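# Lift the ball off its ring with both hands

## Task

Grip the ball using both hands together, raise it so it sits at least three fingers' width above the ring it rests on, and keep it motionless in mid-air, touching nothing but the hands, at the finish. It counts as failed if any motor of either hand still shows moving in hand_stopped_by when the scene ends.

## Robot and tools

ROBOT. A humanoid upper body stands on a mount past the table's -x edge, facing about +x. left_arm is its own left arm, on the +y side, and carries a left hand. right_arm is on the -y side and carries a right hand. Each hand has five fingers; the left one mirrors the right. The body may sit slightly turned or tilted.

FRAME. Every reported position is in one scene frame, in metres: z = 0 is the table top, +z is up, +x runs across the table away from the robot, and the table's near (-x) edge is at x = 0.18. The pelvis is 0.01 to 0.14 m above the table; each shoulder is about 0.28 m above it, 0.06 m toward +x and 0.10 m to its own side. A hand point can be at most 0.62 m from its shoulder. Printed positions can be a little wrong, more so at long reach.

HAND POINT. Each arm is steered by a point 0.05 m in front of the palm, where index pad and thumb tip would meet in a pinch. Its +z runs along the straightened fingers (they reach 0.06 to 0.07 m past it), +y points out of the palm, and +x lies across the palm: toward the little finger on the right hand, toward the thumb on the left hand. The little-finger side of the hand extends 0.08 m from the point; the thumb side 0.02 m with the thumb turned in front of the palm, up to 0.09 m otherwise. A wrist bracket on the little-finger side stands 0.03 m beyond the point along +y and 0.11 m across; it can collide.

ROW FORMAT. Any command row is a single flat list of 28 numbers, each in [-1, 1], always for both arms: first the left arm's 14, then the right arm's 14. Per arm the order is dx, dy, dz, rx, ry, rz, little, ring, middle, index, thumb_bend, thumb_turn, force_limit, speed.
- dx..rz are an offset, not a pose: a displacement of the hand point from its measured pose at the start of the action (or, for a call's first action, the last pose a result reported), expressed in that hand point's own axes. 1.0 equals 0.6 m for dx, dy, dz and 180 degrees for the rotation; rx, ry, rz form one rotation vector. Every row of an action is measured from that same starting pose, not from the row before. Per control step the command is clipped to 70 mm and 16 degrees from the measured pose, so large offsets take several actions.
- The six finger numbers are absolute targets: +1 straight/open, -1 fully curled. thumb_turn +1 puts the thumb beside the palm, -1 in front of it facing the fingers. A pinch is roughly index -0.22, thumb_bend -0.75, thumb_turn -0.57.
- force_limit maps -1..+1 linearly to about 0..10 N at the fingertip (0..15 N for the two thumb motors); it only stops closing motion. speed maps -1..+1 to near zero..full, where full speed covers a finger's whole range in 0.6 s.
There is no 'unchanged' value for a hand: repeat its last eight numbers, or before any, its hand_measured six plus hand_force_limit and hand_speed.

TOOLS.
- execute_actions(actions): a list of actions; each action is a table of up to 15 rows, one per 1/30 s step, the last row held to fill 15 steps (0.5 s). An empty list just returns state and images.
- move(target, speed, blocking): target is one 28-number row, offsets from the last reported pose. Each hand point travels a straight path; speed is m/s, 0.002 to 0.5 (default 0.25), turning up to twice that in rad/s; paths take 0.5 to 10 s and end together. Hand numbers are sent at the start. Paths ignore obstacles and the other arm. blocking=false returns after 0.5 s; until a result shows the move finished, call wait or stop before anything else.
- wait(seconds): 0 to 10, arms hold their last command.
- stop(): brakes a running move.
- zoom_image(camera, region): camera is cam_high, cam_left_wrist or cam_right_wrist; region [x0, y0, x1, y1] in pixels of that 672x504 image, at most 504x504.
- show_instructions(): reference pages only.
- finished_scene(scene): ends the scene, given its number.

RESULTS. The state line gives each hand point's position and quaternion (wxyz). 'Hand target' lines show where each arm is currently heading. A 'pose unreachable' line means a clearance check altered or blocked that arm. For each hand, hand_measured (positions on the target scale), hand_stopped_by (moving, target, force, stalled, fault), hand_load_n (fingertip load, positive pushing open), hand_force_limit and hand_speed each follow the motor order. A move adds a 'move:' line: done, off_target, moving, held or fault, plus limits such as paced (pose clipped) or held (steps blocked; the arm may then surge). Joint torque readings are noisy and offset. MOTOR HOT warns above 90 °C; at 120 °C an OVER-TEMPERATURE FAULT drops that arm.

GRASPING. A hand with its thumb in front of the palm can wrap objects 0.035 to 0.08 m wide, centred on the wrist side of the point; turn the thumb before contact. A motor only starts when its target changes by at least 0.01, then locks on arrival, at force_limit, or (as stalled) after pushing against a block. For gentle closing use speed -0.9 or below. A lost grip shows as loads near 0. Before finishing, let every finger motor settle so none reads moving.

AVOID. Arms or hands striking or pressing on each other; knocking anything off the table; dropping the ball; fast collisions. Contact torque reaching a joint's limit (21.7 N m, or 4.35 N m at wrist pitch and yaw; a held weight counts) freezes that arm for 10 s. Loose objects may occasionally get a brief push.

Each tool is called after "Call:" as name(argument=value, ...), one argument or row to a line, values as JSON.

Reference images:

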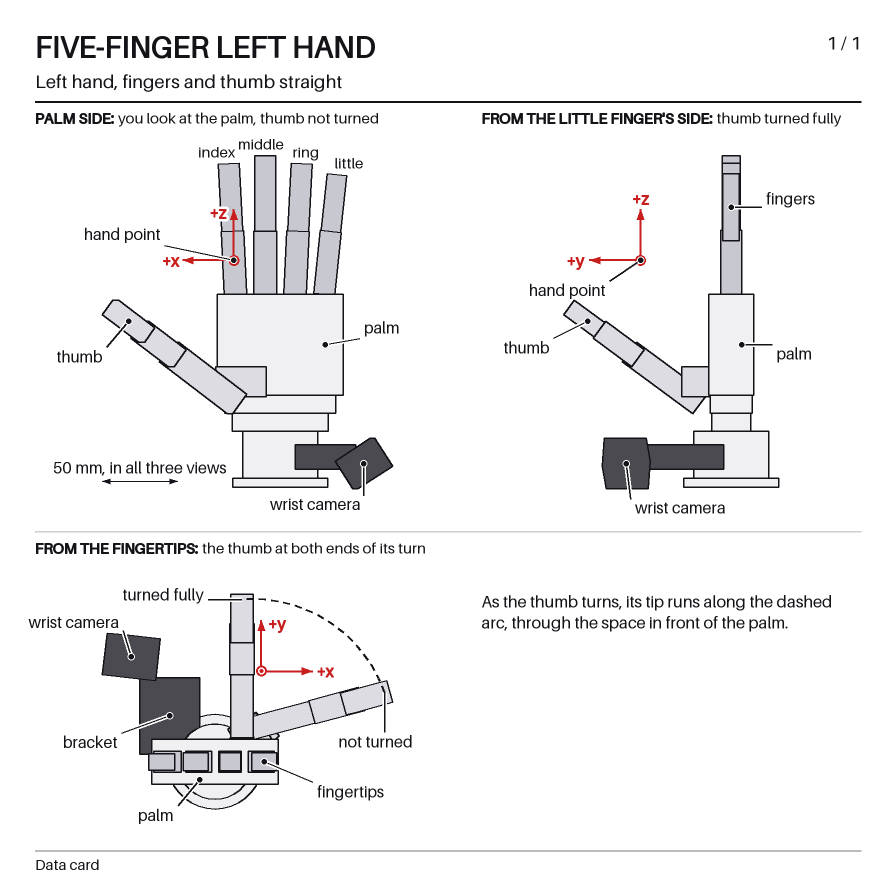

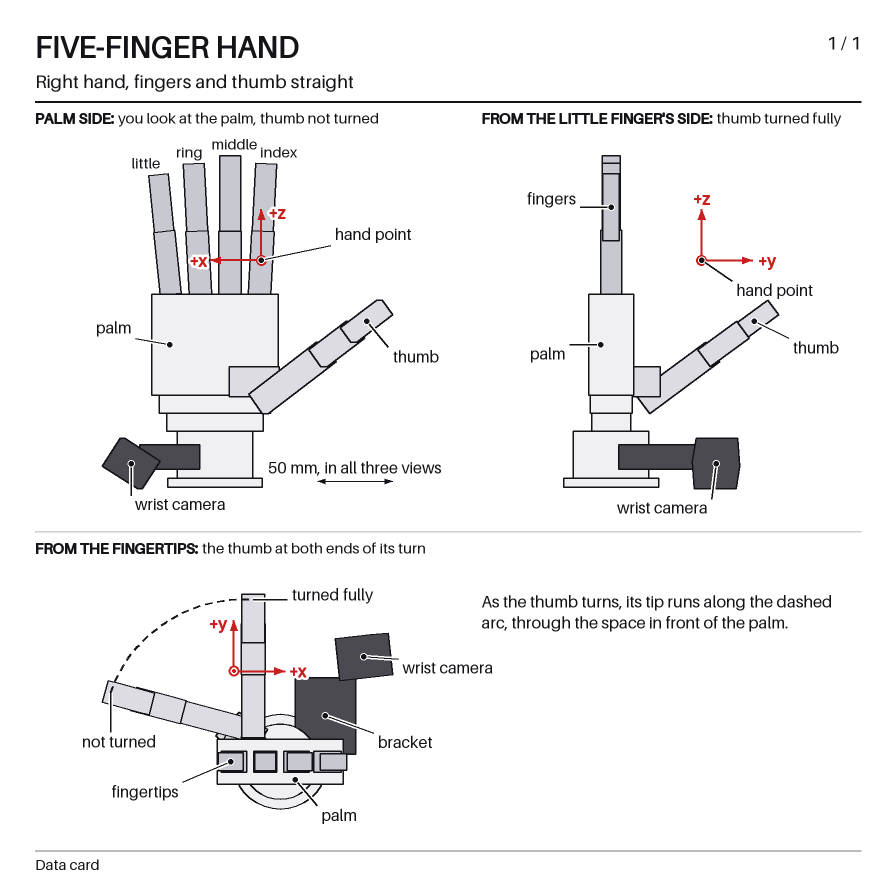

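## Session

Call:
execute_actions(
  actions=[],
)

Scene clock: 0.00 s.
left_arm: end_effector_position=(+0.1577, +0.0788, +0.4684) hand_measured=(+1.000, +1.000, +1.000, +1.000, +1.000, +1.000) hand_load_n=(+0.0, +0.0, +0.0, +0.0, +0.0, +0.0) hand_stopped_by=(target, target, target, target, target, target) hand_force_limit=0.00 hand_speed=-0.80 end_effector_quat_wxyz=(+0.121, +0.103, -0.216, +0.963) | right_arm: end_effector_position=(+0.1650, -0.1189, +0.5396) hand_measured=(+1.000, +1.000, +1.000, +1.000, +1.000, +1.000) hand_load_n=(+0.0, +0.0, +0.0, +0.0, +0.0, +0.0) hand_stopped_by=(target, target, target, target, target, target) hand_force_limit=0.00 hand_speed=-0.80 end_effector_quat_wxyz=(+0.990, -0.132, +0.047, -0.008)
Joint positions: left_arm=[ 0.036  0.481  0.113 -0.605 -0.381 -1.005 -0.35 ] | right_arm=[-0.239 -0.419 -0.278 -0.49   0.513 -0.946  0.234]
Joint velocities: left_arm=[0.    0.003 0.008 0.002 0.011 0.    0.   ] | right_arm=[-0.012  0.002 -0.006  0.002  0.     0.     0.   ]
Joint torques (N m, as the arm reports them, + toward a larger angle): no reading
Hand target (left_arm): +0.158, +0.079, +0.468; +0.121, +0.103, -0.216, +0.963
Hand target (right_arm): +0.165, -0.119, +0.540; +0.990, -0.132, +0.047, -0.008

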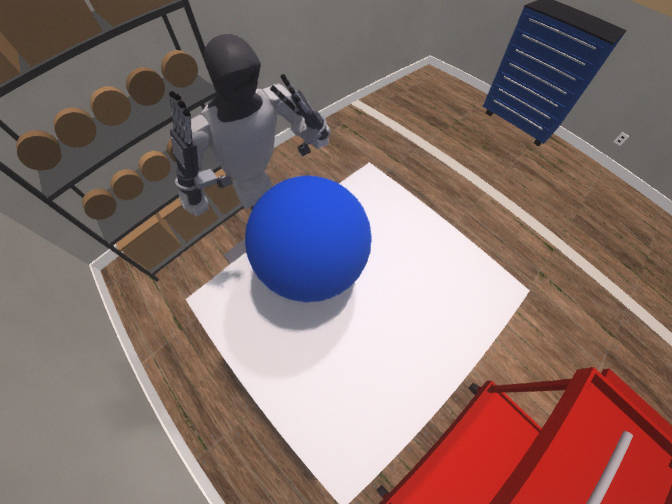

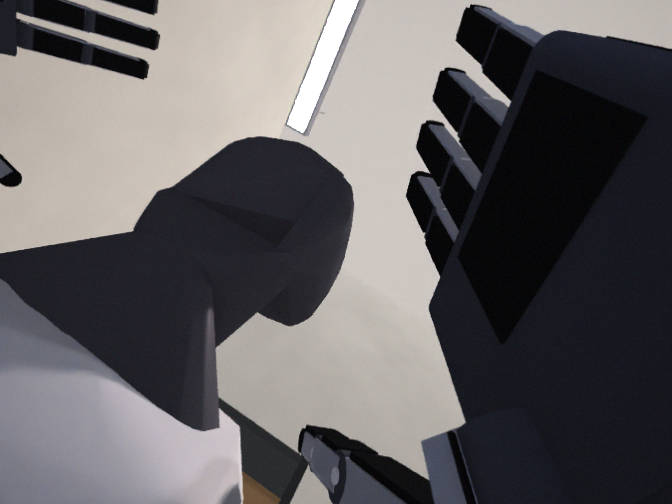

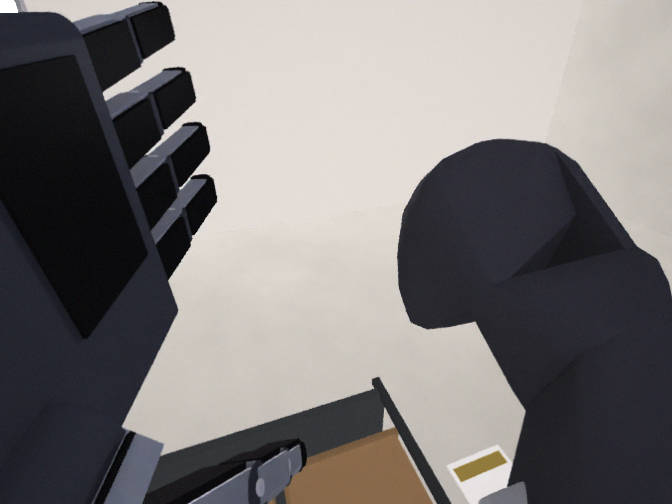

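Call:
move(
  target=[-0.358,-0.101,-0.4475,0.1655,-0.4223,-0.0467,1,1,1,1,1,1,0,-0.8,0.349,-0.1095,-0.587,0.0614,0.467,0.0693,1,1,1,1,1,1,0,-0.8],
  speed=0.25,
)

Scene clock: 21.20 s.
left_arm: end_effector_position=(+0.3351, +0.2081, +0.2018) hand_measured=(+1.000, +1.000, +1.000, +1.000, +1.000, +1.000) hand_load_n=(+0.0, +0.0, +0.0, +0.0, +0.0, +0.0) hand_stopped_by=(target, target, target, target, target, target) hand_force_limit=0.00 hand_speed=-0.80 end_effector_quat_wxyz=(-0.004, +0.708, -0.011, +0.706) | right_arm: end_effector_position=(+0.3448, -0.2981, +0.2059) hand_measured=(+1.000, +1.000, +1.000, +1.000, +1.000, +1.000) hand_load_n=(+0.0, +0.0, +0.0, +0.0, +0.0, +0.0) hand_stopped_by=(target, target, target, target, target, target) hand_force_limit=0.00 hand_speed=-0.80 end_effector_quat_wxyz=(+0.712, +0.008, +0.702, -0.027)
Joint positions: left_arm=[ 0.297  0.49   0.103  0.062 -0.49  -0.548 -0.116] | right_arm=[-0.28  -0.568 -0.014  1.066  0.949 -0.8    0.751]
Joint velocities: left_arm=[-0.009  0.003 -0.006  0.005 -0.008  0.     0.   ] | right_arm=[-0.006  0.     0.006  0.003 -0.011 -0.003  0.005]
Joint torques (N m, as the arm reports them, + toward a larger angle): left_arm=[-0.36  2.31  1.67 -1.04 -0.25 -1.2  -0.02] | right_arm=[-2.59 -6.7  -0.8  -0.75  0.31 -0.85 -0.03]
Hand target (left_arm): +0.336, +0.209, +0.202; -0.004, +0.707, -0.008, +0.707
Hand target (right_arm): +0.345, -0.298, +0.207; +0.714, +0.009, +0.700, -0.027
Off the commanded pose (left_arm): 0.005 m, 1 deg.
Off the commanded pose (right_arm): 0.019 m, 3 deg.
move: off_target (left_arm, right_arm)
camera_calibration (this result's frames):
cam_left_wrist: T_world_to_cam=[[-0.0355773, 0.996639, -0.0737856, -0.192923], [-0.595542, 0.0381473, 0.802418, 0.0215871], [0.802536, 0.0724903, 0.592183, -0.278327], [0, 0, 0, 1]] pos_world=[0.22936, 0.211628, 0.133264]
cam_right_wrist: T_world_to_cam=[[0.052815, 0.998498, -0.0145539, 0.277431], [-0.592796, 0.0430775, 0.8042, 0.0506102], [0.803619, -0.0338463, 0.594181, -0.277611], [0, 0, 0, 1]] pos_world=[0.238442, -0.28859, 0.128288]

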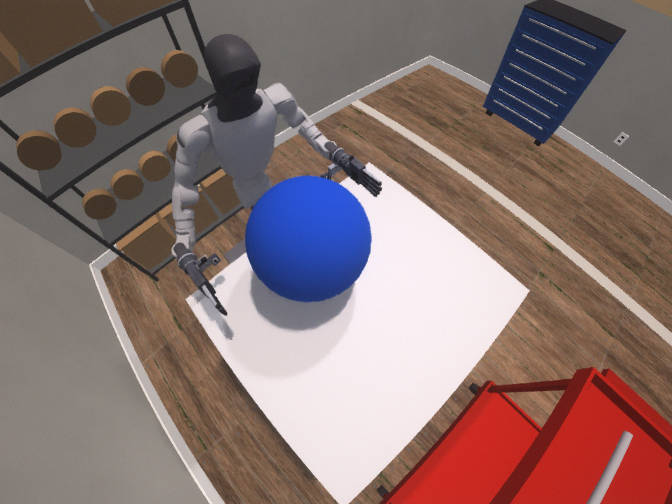

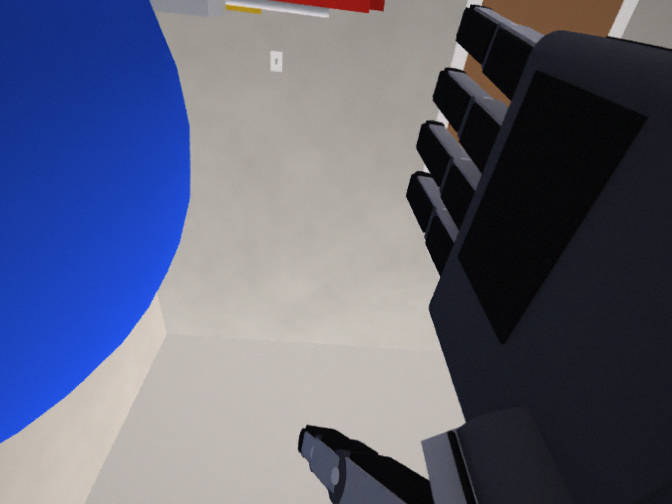

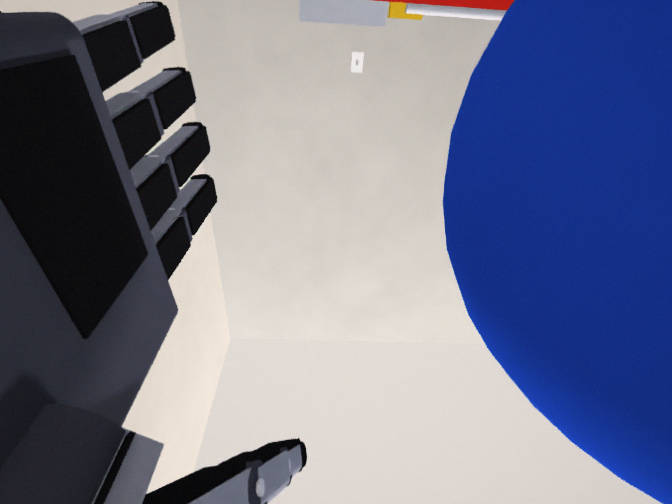

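Call:
move(
  target=[-0.037,0.113,0.108,0,0,-0.083,1,1,1,1,1,1,0,-0.8,0.043,0.09,0.092,0,0,0.083,1,1,1,1,1,1,0,-0.8],
  speed=0.1,
)

Scene clock: 35.50 s.
left_arm: end_effector_position=(+0.3975, +0.1405, +0.1752) hand_measured=(+1.000, +1.000, +1.000, +1.000, +1.000, +1.000) hand_load_n=(+0.0, +0.0, +0.0, +0.0, +0.0, +0.0) hand_stopped_by=(target, target, target, target, target, target) hand_force_limit=0.00 hand_speed=-0.80 end_effector_quat_wxyz=(+0.089, +0.704, +0.089, +0.699) | right_arm: end_effector_position=(+0.3990, -0.2407, +0.1741) hand_measured=(+1.000, +1.000, +1.000, +1.000, +1.000, +1.000) hand_load_n=(+0.0, +0.0, +0.0, +0.0, +0.0, +0.0) hand_stopped_by=(target, target, target, target, target, target) hand_force_limit=0.00 hand_speed=-0.80 end_effector_quat_wxyz=(+0.692, +0.105, +0.712, +0.065)
Joint positions: left_arm=[-0.084  0.23  -0.039  0.397 -0.47  -0.557 -0.078] | right_arm=[-0.608 -0.323 -0.036  1.456  0.953 -0.793  0.803]
Joint velocities: left_arm=[-0.014  0.     0.005  0.    -0.014 -0.001  0.   ] | right_arm=[ 0.002 -0.012 -0.002 -0.003 -0.005  0.     0.001]
Joint torques (N m, as the arm reports them, + toward a larger angle): left_arm=[-1.58  1.22  0.06 -1.32  0.1  -1.41 -0.4 ] | right_arm=[-4.42 -5.33 -0.28 -0.73  0.04 -0.72  0.16]
Hand target (left_arm): +0.397, +0.140, +0.175; +0.089, +0.704, +0.087, +0.699
Hand target (right_arm): +0.399, -0.240, +0.174; +0.691, +0.104, +0.712, +0.065
Off the commanded pose (left_arm): 0.003 m, 1 deg.
Off the commanded pose (right_arm): 0.010 m, 3 deg.
move: off_target (right_arm)
camera_calibration (this result's frames):
cam_left_wrist: T_world_to_cam=[[-0.0478134, 0.939637, -0.338815, -0.0659484], [-0.591185, 0.24679, 0.767851, 0.0577322], [0.805118, 0.237016, 0.543699, -0.323391], [0, 0, 0, 1]] pos_world=[0.291345, 0.124369, 0.109154]
cam_right_wrist: T_world_to_cam=[[0.0639233, 0.96656, 0.248344, 0.158916], [-0.564205, -0.170262, 0.807888, 0.0424648], [0.823157, -0.19176, 0.534454, -0.335767], [0, 0, 0, 1]] pos_world=[0.290189, -0.210758, 0.105679]

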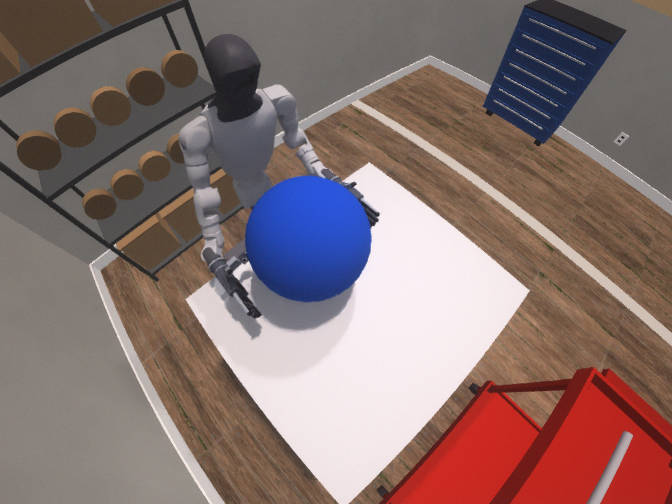

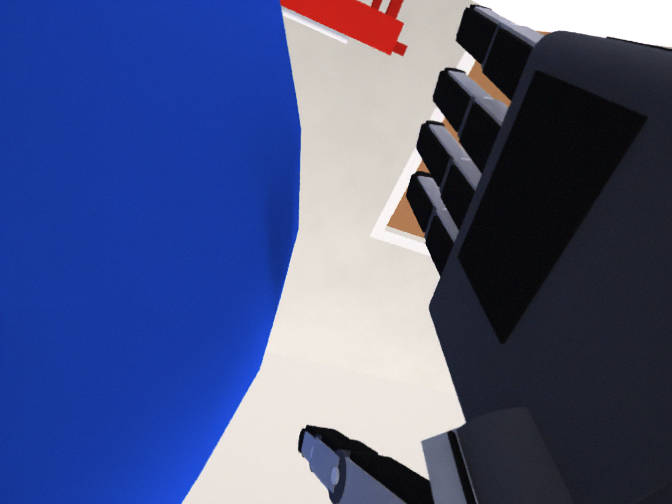

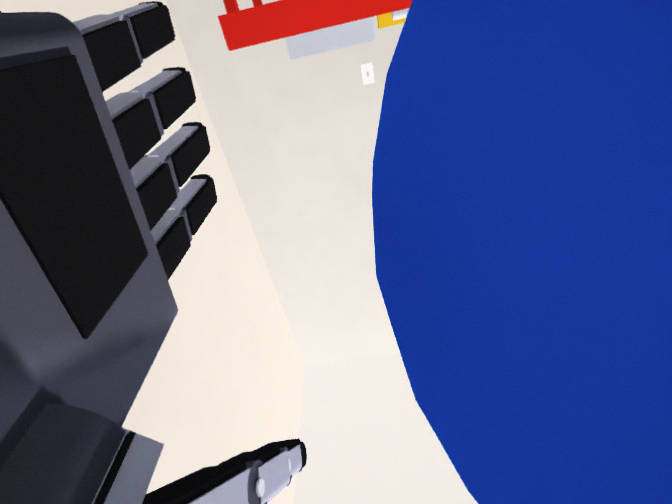

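Call:
move(
  target=[0,0.075,0,0,0,0,1,1,1,1,1,1,0,-0.8,0,0.075,0,0,0,0,1,1,1,1,1,1,0,-0.8],
  speed=0.04,
)

Scene clock: 41.47 s.
left_arm: end_effector_position=(+0.3984, +0.1056, +0.1878) hand_measured=(+1.000, +1.000, +1.000, +1.000, +1.000, +1.000) hand_load_n=(+0.0, +0.0, +0.0, +0.0, +0.0, +0.0) hand_stopped_by=(target, target, target, target, target, target) hand_force_limit=0.00 hand_speed=-0.80 end_effector_quat_wxyz=(+0.085, +0.702, +0.103, +0.699) | right_arm: end_effector_position=(+0.4011, -0.2005, +0.1825) hand_measured=(+1.000, +1.000, +1.000, +1.000, +1.000, +1.000) hand_load_n=(+0.0, +0.0, +0.0, +0.0, +0.0, +0.0) hand_stopped_by=(target, target, target, target, target, target) hand_force_limit=0.00 hand_speed=-0.80 end_effector_quat_wxyz=(+0.691, +0.104, +0.713, +0.060)
Joint positions: left_arm=[-0.069  0.165 -0.146  0.275 -0.366 -0.511  0.12 ] | right_arm=[-0.32  -0.332  0.187  0.781  0.823 -0.64   0.298]
Joint velocities: left_arm=[ 0.005  0.025 -0.005 -0.006  0.006  0.     0.014] | right_arm=[-0.005  0.012  0.023 -0.017 -0.003  0.013 -0.016]
Joint torques (N m, as the arm reports them, + toward a larger angle): left_arm=[-2.27 -0.01 -2.16 -1.32  0.81 -1.   -0.56] | right_arm=[-2.98 -4.57 -0.26 -1.54 -0.14 -0.84 -0.02]
Hand target (left_arm): +0.398, +0.098, +0.187; +0.090, +0.704, +0.092, +0.699
Hand target (right_arm): +0.401, -0.200, +0.181; +0.689, +0.101, +0.715, +0.059
Off the commanded pose (left_arm): 0.009 m, 2 deg.
Off the commanded pose (right_arm): 0.004 m, 1 deg.
move: off_target (left_arm, right_arm)
camera_calibration (this result's frames):
cam_left_wrist: T_world_to_cam=[[-0.0708997, 0.933135, -0.352465, -0.0163506], [-0.598317, 0.242945, 0.763541, 0.0612578], [0.798116, 0.265021, 0.541086, -0.322358], [0, 0, 0, 1]] pos_world=[0.292771, 0.0858065, 0.121888]
cam_right_wrist: T_world_to_cam=[[0.0694524, 0.968463, 0.23928, 0.117662], [-0.562039, -0.160181, 0.811452, 0.0441636], [0.82419, -0.190842, 0.533189, -0.334235], [0, 0, 0, 1]] pos_world=[0.292123, -0.170663, 0.11422]

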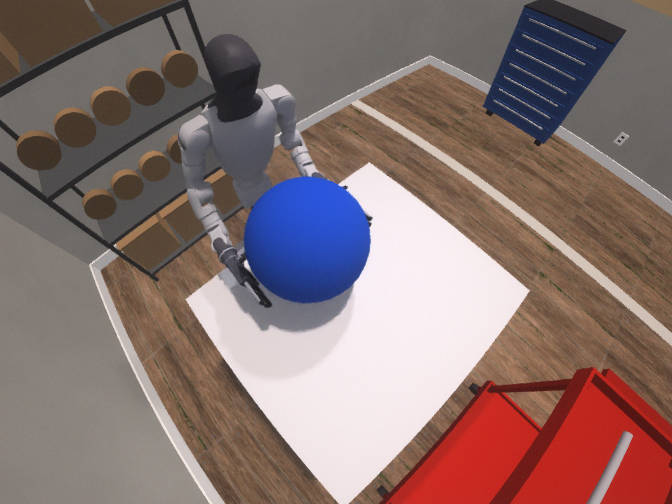

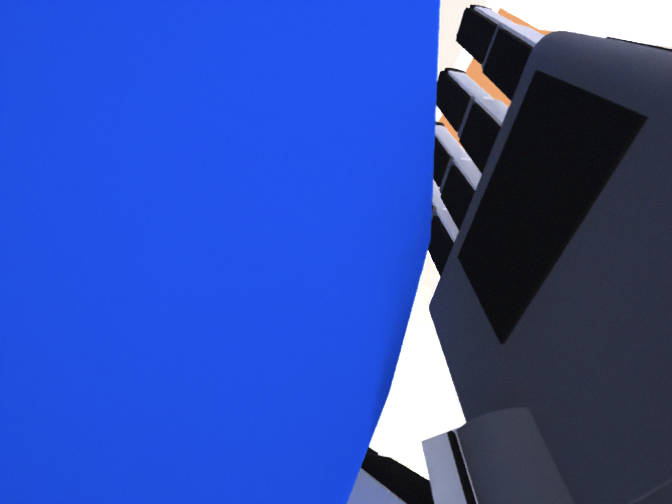

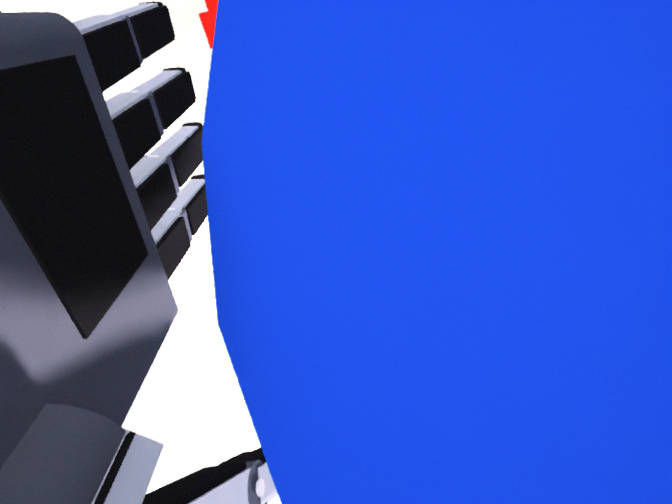

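Call:
move(
  target=[0,0.02,0,0,0,0,0.2,0.2,0.2,0.2,1,1,0.0,-0.3,0,0.03,0,0,0,0,0.2,0.2,0.2,0.2,1,1,0.0,-0.3],
  speed=0.03,
)

Scene clock: 45.53 s.
left_arm: end_effector_position=(+0.3984, +0.1180, +0.1807) hand_measured=(+0.200, +0.308, +0.462, +0.344, +1.000, +1.000) hand_load_n=(+0.0, +3.5, +0.0, +1.5, +0.0, +0.0) hand_stopped_by=(target, force, force, force, target, target) hand_force_limit=0.00 hand_speed=-0.30 end_effector_quat_wxyz=(+0.055, +0.710, +0.120, +0.692) | right_arm: end_effector_position=(+0.4003, -0.2172, +0.1835) hand_measured=(+0.200, +0.202, +0.424, +0.202, +1.000, +1.000) hand_load_n=(+0.0, +4.0, +0.0, +3.0, +0.0, +0.0) hand_stopped_by=(target, target, force, target, target, target) hand_force_limit=0.00 hand_speed=-0.30 end_effector_quat_wxyz=(+0.687, +0.138, +0.713, +0.021)
Joint positions: left_arm=[-0.055  0.188 -0.173  0.265 -0.366 -0.51   0.216] | right_arm=[-0.275 -0.361  0.232  0.686  0.831 -0.634  0.132]
Joint velocities: left_arm=[-0.008  0.029 -0.048  0.005 -0.023 -0.008  0.028] | right_arm=[ 0.011 -0.037  0.083 -0.002  0.067 -0.038 -0.026]
Joint torques (N m, as the arm reports them, + toward a larger angle): left_arm=[-3.08 -1.11 -4.48 -1.79  0.78 -1.29 -1.84] | right_arm=[-3.9  -1.79  1.89 -2.54 -0.94 -0.88  1.55]
Hand target (left_arm): +0.398, +0.095, +0.192; +0.086, +0.702, +0.104, +0.700
Hand target (right_arm): +0.401, -0.184, +0.186; +0.691, +0.102, +0.714, +0.058
Off the commanded pose (left_arm): 0.026 m, 4 deg.
Off the commanded pose (right_arm): 0.034 m, 6 deg.
move: off_target (left_arm, right_arm)
camera_calibration (this result's frames):
cam_left_wrist: T_world_to_cam=[[-0.141035, 0.93232, -0.332999, -0.00598122], [-0.588659, 0.191467, 0.78538, 0.0619621], [0.795984, 0.306789, 0.521815, -0.322396], [0, 0, 0, 1]] pos_world=[0.292253, 0.09262, 0.117575]
cam_right_wrist: T_world_to_cam=[[0.171871, 0.957582, 0.231296, 0.0917969], [-0.561138, -0.0978133, 0.821922, 0.0514718], [0.809682, -0.271054, 0.520524, -0.346587], [0, 0, 0, 1]] pos_world=[0.293731, -0.176812, 0.116869]

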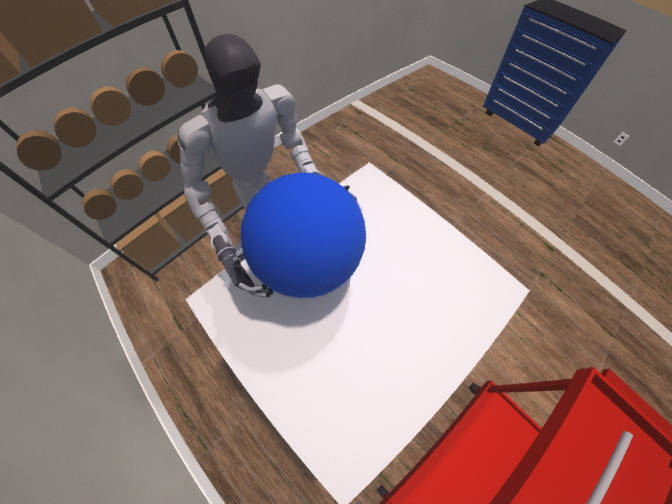

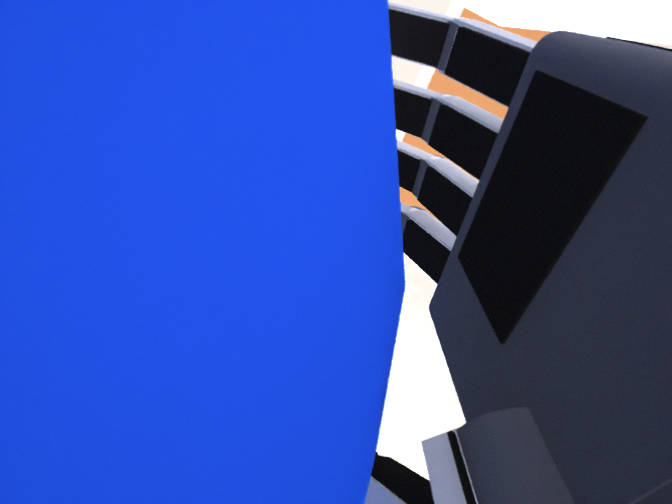

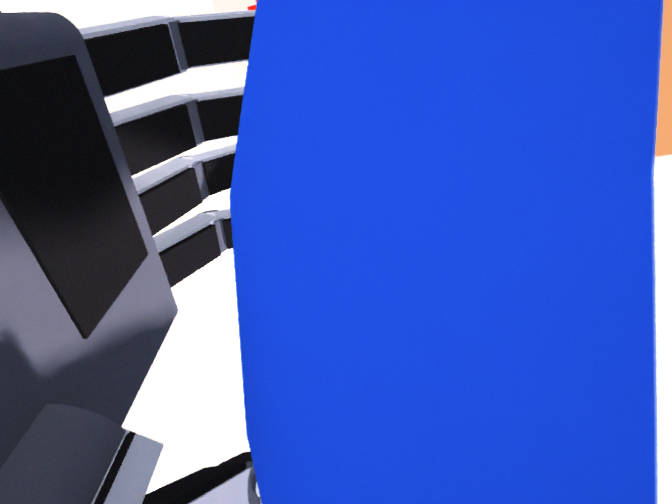

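Call:
execute_actions(
  actions=[
    [[0.0295,0.051,0,-0.022,0,0,0.2,0.2,0.2,0.2,1,1,0.0,-0.3,-0.027,0.059,0,-0.03,0,0,0.2,0.2,0.2,0.2,1,1,0.0,-0.3]],
    [[0.0295,0.051,0,-0.022,0,0,0.2,0.2,0.2,0.2,1,1,0.0,-0.3,-0.027,0.059,0,-0.03,0,0,0.2,0.2,0.2,0.2,1,1,0.0,-0.3]],
    [[0.0295,0.051,0,-0.022,0,0,0.2,0.2,0.2,0.2,1,1,0.0,-0.3,-0.027,0.059,0,-0.03,0,0,0.2,0.2,0.2,0.2,1,1,0.0,-0.3]],
  ],
)

Scene clock: 53.27 s.
left_arm: end_effector_position=(+0.4159, +0.1186, +0.2481) hand_measured=(+0.200, +0.308, +0.462, +0.344, +1.000, +1.000) hand_load_n=(+0.0, +1.0, +0.0, +4.0, -0.5, +0.0) hand_stopped_by=(target, force, force, force, target, target) hand_force_limit=0.00 hand_speed=-0.30 end_effector_quat_wxyz=(+0.057, +0.697, +0.130, +0.703) | right_arm: end_effector_position=(+0.4153, -0.2203, +0.2634) hand_measured=(+0.200, +0.202, +0.424, +0.200, +1.000, +1.000) hand_load_n=(+0.0, +8.0, +0.0, +0.0, +0.0, +0.0) hand_stopped_by=(target, target, force, target, target, target) hand_force_limit=0.00 hand_speed=-0.30 end_effector_quat_wxyz=(+0.711, +0.137, +0.689, +0.022)
Joint positions: left_arm=[-0.075  0.35  -0.247 -0.156 -0.459 -0.201  0.457] | right_arm=[-0.224 -0.637  0.332  0.197  0.943 -0.466 -0.178]
Joint velocities: left_arm=[ 0.009  0.055 -0.061  0.025 -0.063  0.     0.055] | right_arm=[-0.002 -0.057  0.1    0.021  0.044 -0.006 -0.038]
Joint torques (N m, as the arm reports them, + toward a larger angle): left_arm=[-5.25 -1.17 -4.03 -3.5   0.72 -2.04 -2.13] | right_arm=[-6.31 -2.51  0.63 -4.27 -0.57 -1.75  1.59]
Hand target (left_arm): +0.413, +0.095, +0.250; +0.081, +0.699, +0.106, +0.702
Hand target (right_arm): +0.414, -0.188, +0.263; +0.711, +0.102, +0.693, +0.055
Off the commanded pose (left_arm): 0.024 m, 4 deg.
Off the commanded pose (right_arm): 0.032 m, 5 deg.
camera_calibration (this result's frames):
cam_left_wrist: T_world_to_cam=[[-0.144254, 0.925281, -0.350778, 0.0249417], [-0.616235, 0.193357, 0.763458, 0.0358671], [0.774238, 0.326294, 0.542298, -0.370041], [0, 0, 0, 1]] pos_world=[0.312201, 0.0907289, 0.182039]
cam_right_wrist: T_world_to_cam=[[0.161409, 0.958375, 0.235509, 0.0770674], [-0.615044, -0.0889407, 0.783461, 0.0283698], [0.771795, -0.271307, 0.575087, -0.399855], [0, 0, 0, 1]] pos_world=[0.313616, -0.17982, 0.189575]

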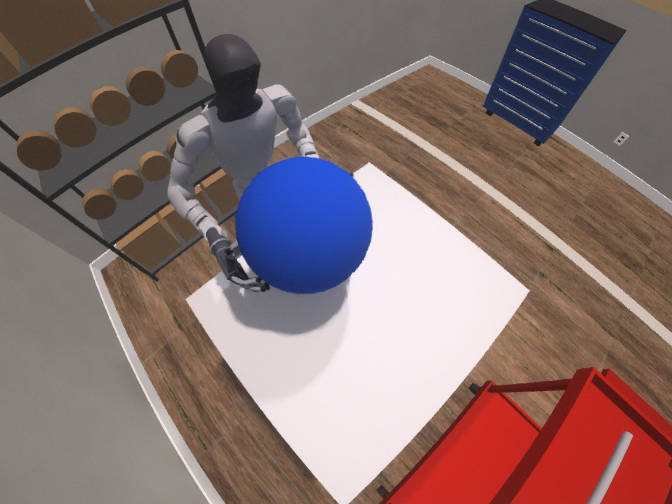

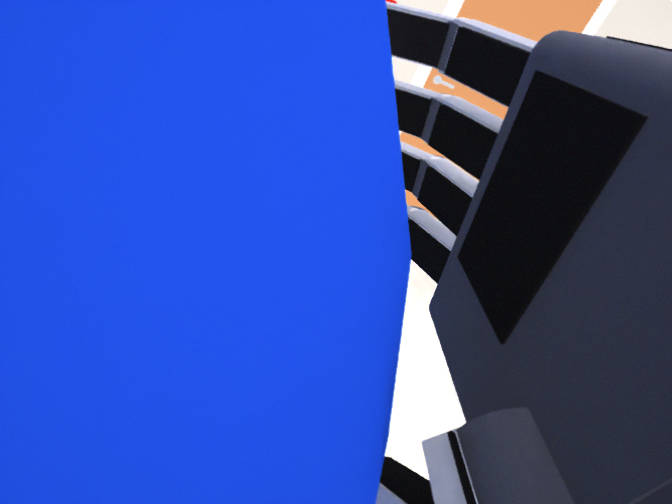

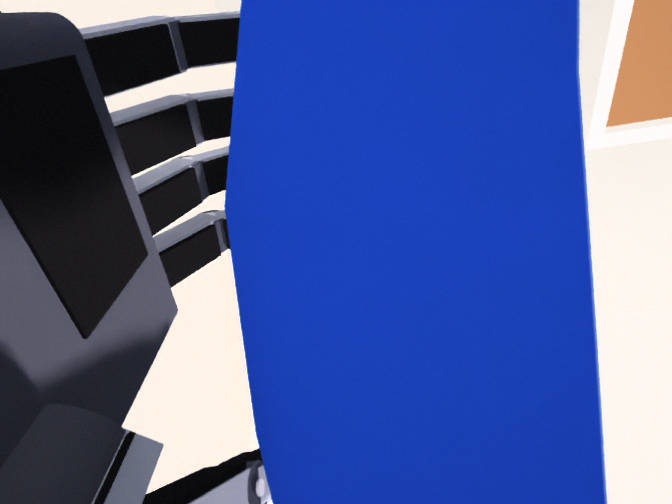

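Lifted about 7 cm. A little more for margin.

Call:
execute_actions(
  actions=[
    [[0.04,0.054,0,-0.022,0,0,0.2,0.2,0.2,0.2,1,1,0.0,-0.3,-0.02,0.057,0,-0.03,0,0,0.2,0.2,0.2,0.2,1,1,0.0,-0.3]],
    [[0.0295,0.051,0,-0.022,0,0,0.2,0.2,0.2,0.2,1,1,0.0,-0.3,-0.027,0.059,0,-0.03,0,0,0.2,0.2,0.2,0.2,1,1,0.0,-0.3]],
  ],
)

Call:
wait(
  seconds=1.5,
)

Scene clock: 57.70 s.
left_arm: end_effector_position=(+0.4283, +0.1146, +0.2994) hand_measured=(+0.200, +0.308, +0.462, +0.344, +1.000, +1.000) hand_load_n=(+0.0, +1.0, +0.0, +4.0, -0.5, +0.0) hand_stopped_by=(target, force, force, force, target, target) hand_force_limit=0.00 hand_speed=-0.30 end_effector_quat_wxyz=(+0.054, +0.688, +0.129, +0.712) | right_arm: end_effector_position=(+0.4257, -0.2247, +0.3100) hand_measured=(+0.200, +0.202, +0.424, +0.200, +1.000, +1.000) hand_load_n=(+0.0, +9.0, +0.0, +0.5, +0.0, +0.0) hand_stopped_by=(target, target, force, target, target, target) hand_force_limit=0.00 hand_speed=-0.30 end_effector_quat_wxyz=(+0.723, +0.143, +0.676, +0.017)
Joint positions: left_arm=[-0.176  0.461 -0.262 -0.384 -0.553  0.021  0.634] | right_arm=[-0.267 -0.802  0.367  0.024  1.049 -0.418 -0.331]
Joint velocities: left_arm=[ 0.012  0.046 -0.061  0.025 -0.043  0.     0.04 ] | right_arm=[-0.003 -0.035  0.089  0.029  0.04  -0.023 -0.031]
Joint torques (N m, as the arm reports them, + toward a larger angle): left_arm=[-5.89 -0.48 -3.26 -3.16  0.56 -1.98 -2.19] | right_arm=[-6.83 -3.52 -0.51 -4.4  -0.87 -1.78  1.74]
Hand target (left_arm): +0.424, +0.092, +0.300; +0.081, +0.693, +0.106, +0.709
Hand target (right_arm): +0.423, -0.192, +0.311; +0.725, +0.106, +0.679, +0.053
Off the commanded pose (left_arm): 0.023 m, 4 deg.
Off the commanded pose (right_arm): 0.032 m, 6 deg.
camera_calibration (this result's frames):
cam_left_wrist: T_world_to_cam=[[-0.141478, 0.926827, -0.347816, 0.0462024], [-0.636173, 0.184072, 0.749268, 0.0189295], [0.758465, 0.327276, 0.56358, -0.405888], [0, 0, 0, 1]] pos_world=[0.326431, 0.0865313, 0.230637]
cam_right_wrist: T_world_to_cam=[[0.171268, 0.955044, 0.241987, 0.0616993], [-0.643016, -0.0777365, 0.761898, 0.0189739], [0.746457, -0.28609, 0.600795, -0.436423], [0, 0, 0, 1]] pos_world=[0.327404, -0.182307, 0.232814]

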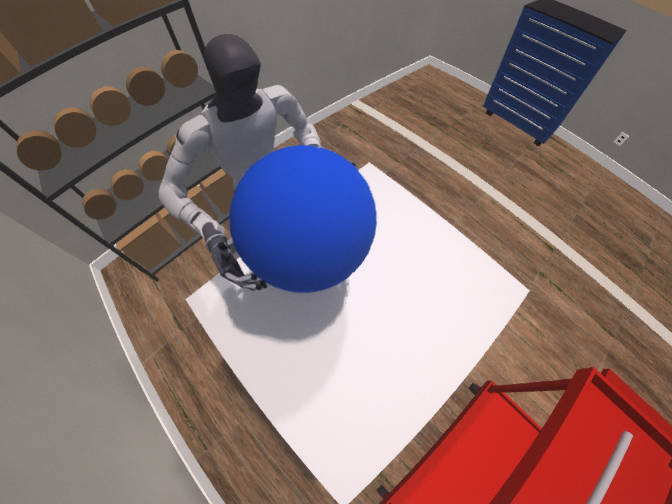

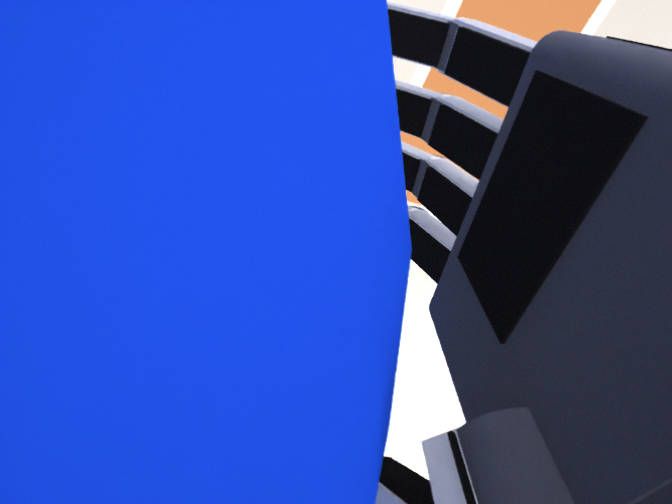

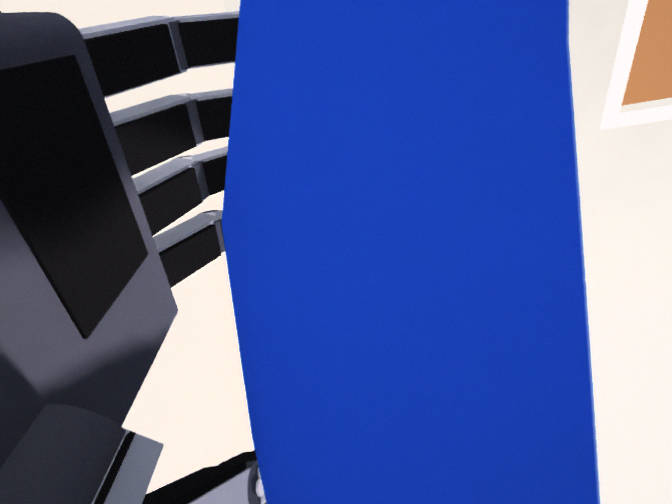

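Scene clock: 59.20 s.
left_arm: end_effector_position=(+0.4282, +0.1144, +0.2987) hand_measured=(+0.200, +0.308, +0.462, +0.344, +1.000, +1.000) hand_load_n=(+0.0, +1.0, +0.0, +4.0, +0.0, +0.0) hand_stopped_by=(target, force, force, force, target, target) hand_force_limit=0.00 hand_speed=-0.30 end_effector_quat_wxyz=(+0.053, +0.689, +0.129, +0.711) | right_arm: end_effector_position=(+0.4256, -0.2249, +0.3092) hand_measured=(+0.200, +0.202, +0.424, +0.200, +1.000, +1.000) hand_load_n=(+0.0, +8.5, +0.0, +0.5, +0.0, +0.0) hand_stopped_by=(target, target, force, target, target, target) hand_force_limit=0.00 hand_speed=-0.30 end_effector_quat_wxyz=(+0.722, +0.143, +0.677, +0.017)
Joint positions: left_arm=[-0.176  0.462 -0.264 -0.383 -0.555  0.02   0.636] | right_arm=[-0.267 -0.805  0.371  0.025  1.051 -0.42  -0.332]
Joint velocities: left_arm=[ 0.009  0.006  0.005 -0.005 -0.002  0.     0.   ] | right_arm=[-0.003  0.002  0.     0.     0.014  0.     0.   ]
Joint torques (N m, as the arm reports them, + toward a larger angle): left_arm=[-5.87 -0.42 -3.21 -3.6  -0.18 -1.99 -2.18] | right_arm=[-6.98 -3.36 -0.3  -4.41 -0.71 -1.77  1.74]
Hand target (left_arm): +0.424, +0.092, +0.300; +0.081, +0.693, +0.106, +0.709
Hand target (right_arm): +0.423, -0.192, +0.311; +0.725, +0.106, +0.679, +0.053
Off the commanded pose (left_arm): 0.023 m, 4 deg.
Off the commanded pose (right_arm): 0.033 m, 6 deg.
wait: 1.50 s; at rest by 0.17 s
camera_calibration (this result's frames):
cam_left_wrist: T_world_to_cam=[[-0.141899, 0.927, -0.347183, 0.0460768], [-0.634293, 0.184116, 0.750848, 0.0182246], [0.759958, 0.326761, 0.561864, -0.405473], [0, 0, 0, 1]] pos_world=[0.32624, 0.086424, 0.230134]
cam_right_wrist: T_world_to_cam=[[0.172232, 0.954985, 0.241535, 0.0617639], [-0.641388, -0.0773803, 0.763304, 0.0184525], [0.747634, -0.286384, 0.599189, -0.43597], [0, 0, 0, 1]] pos_world=[0.327144, -0.18241, 0.232225]

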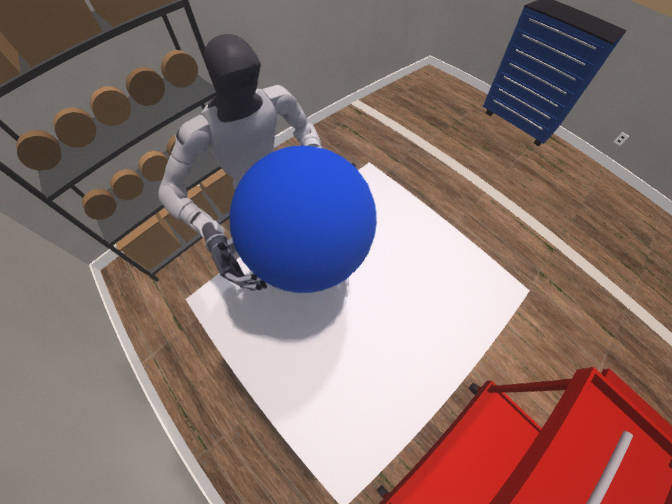

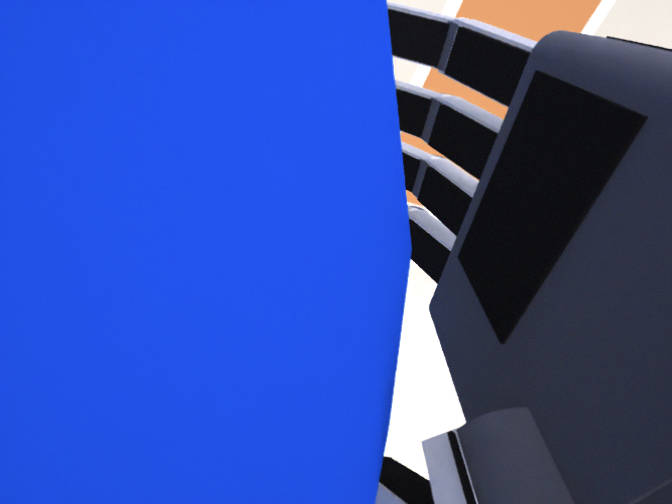

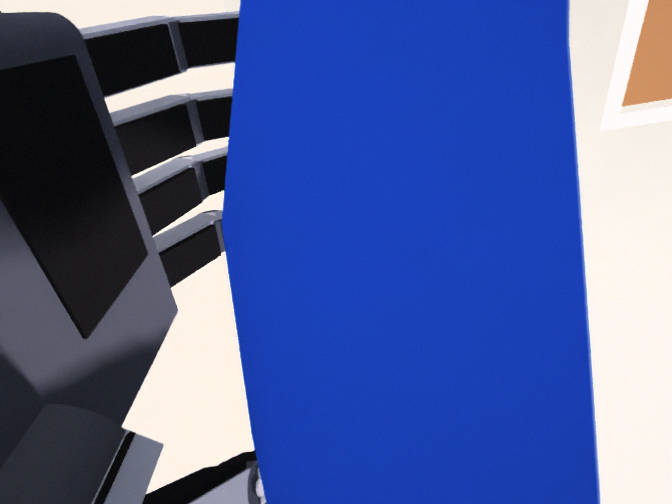

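Call:
finished_scene(
  scene=1,
)

The scene is finished: the task was done.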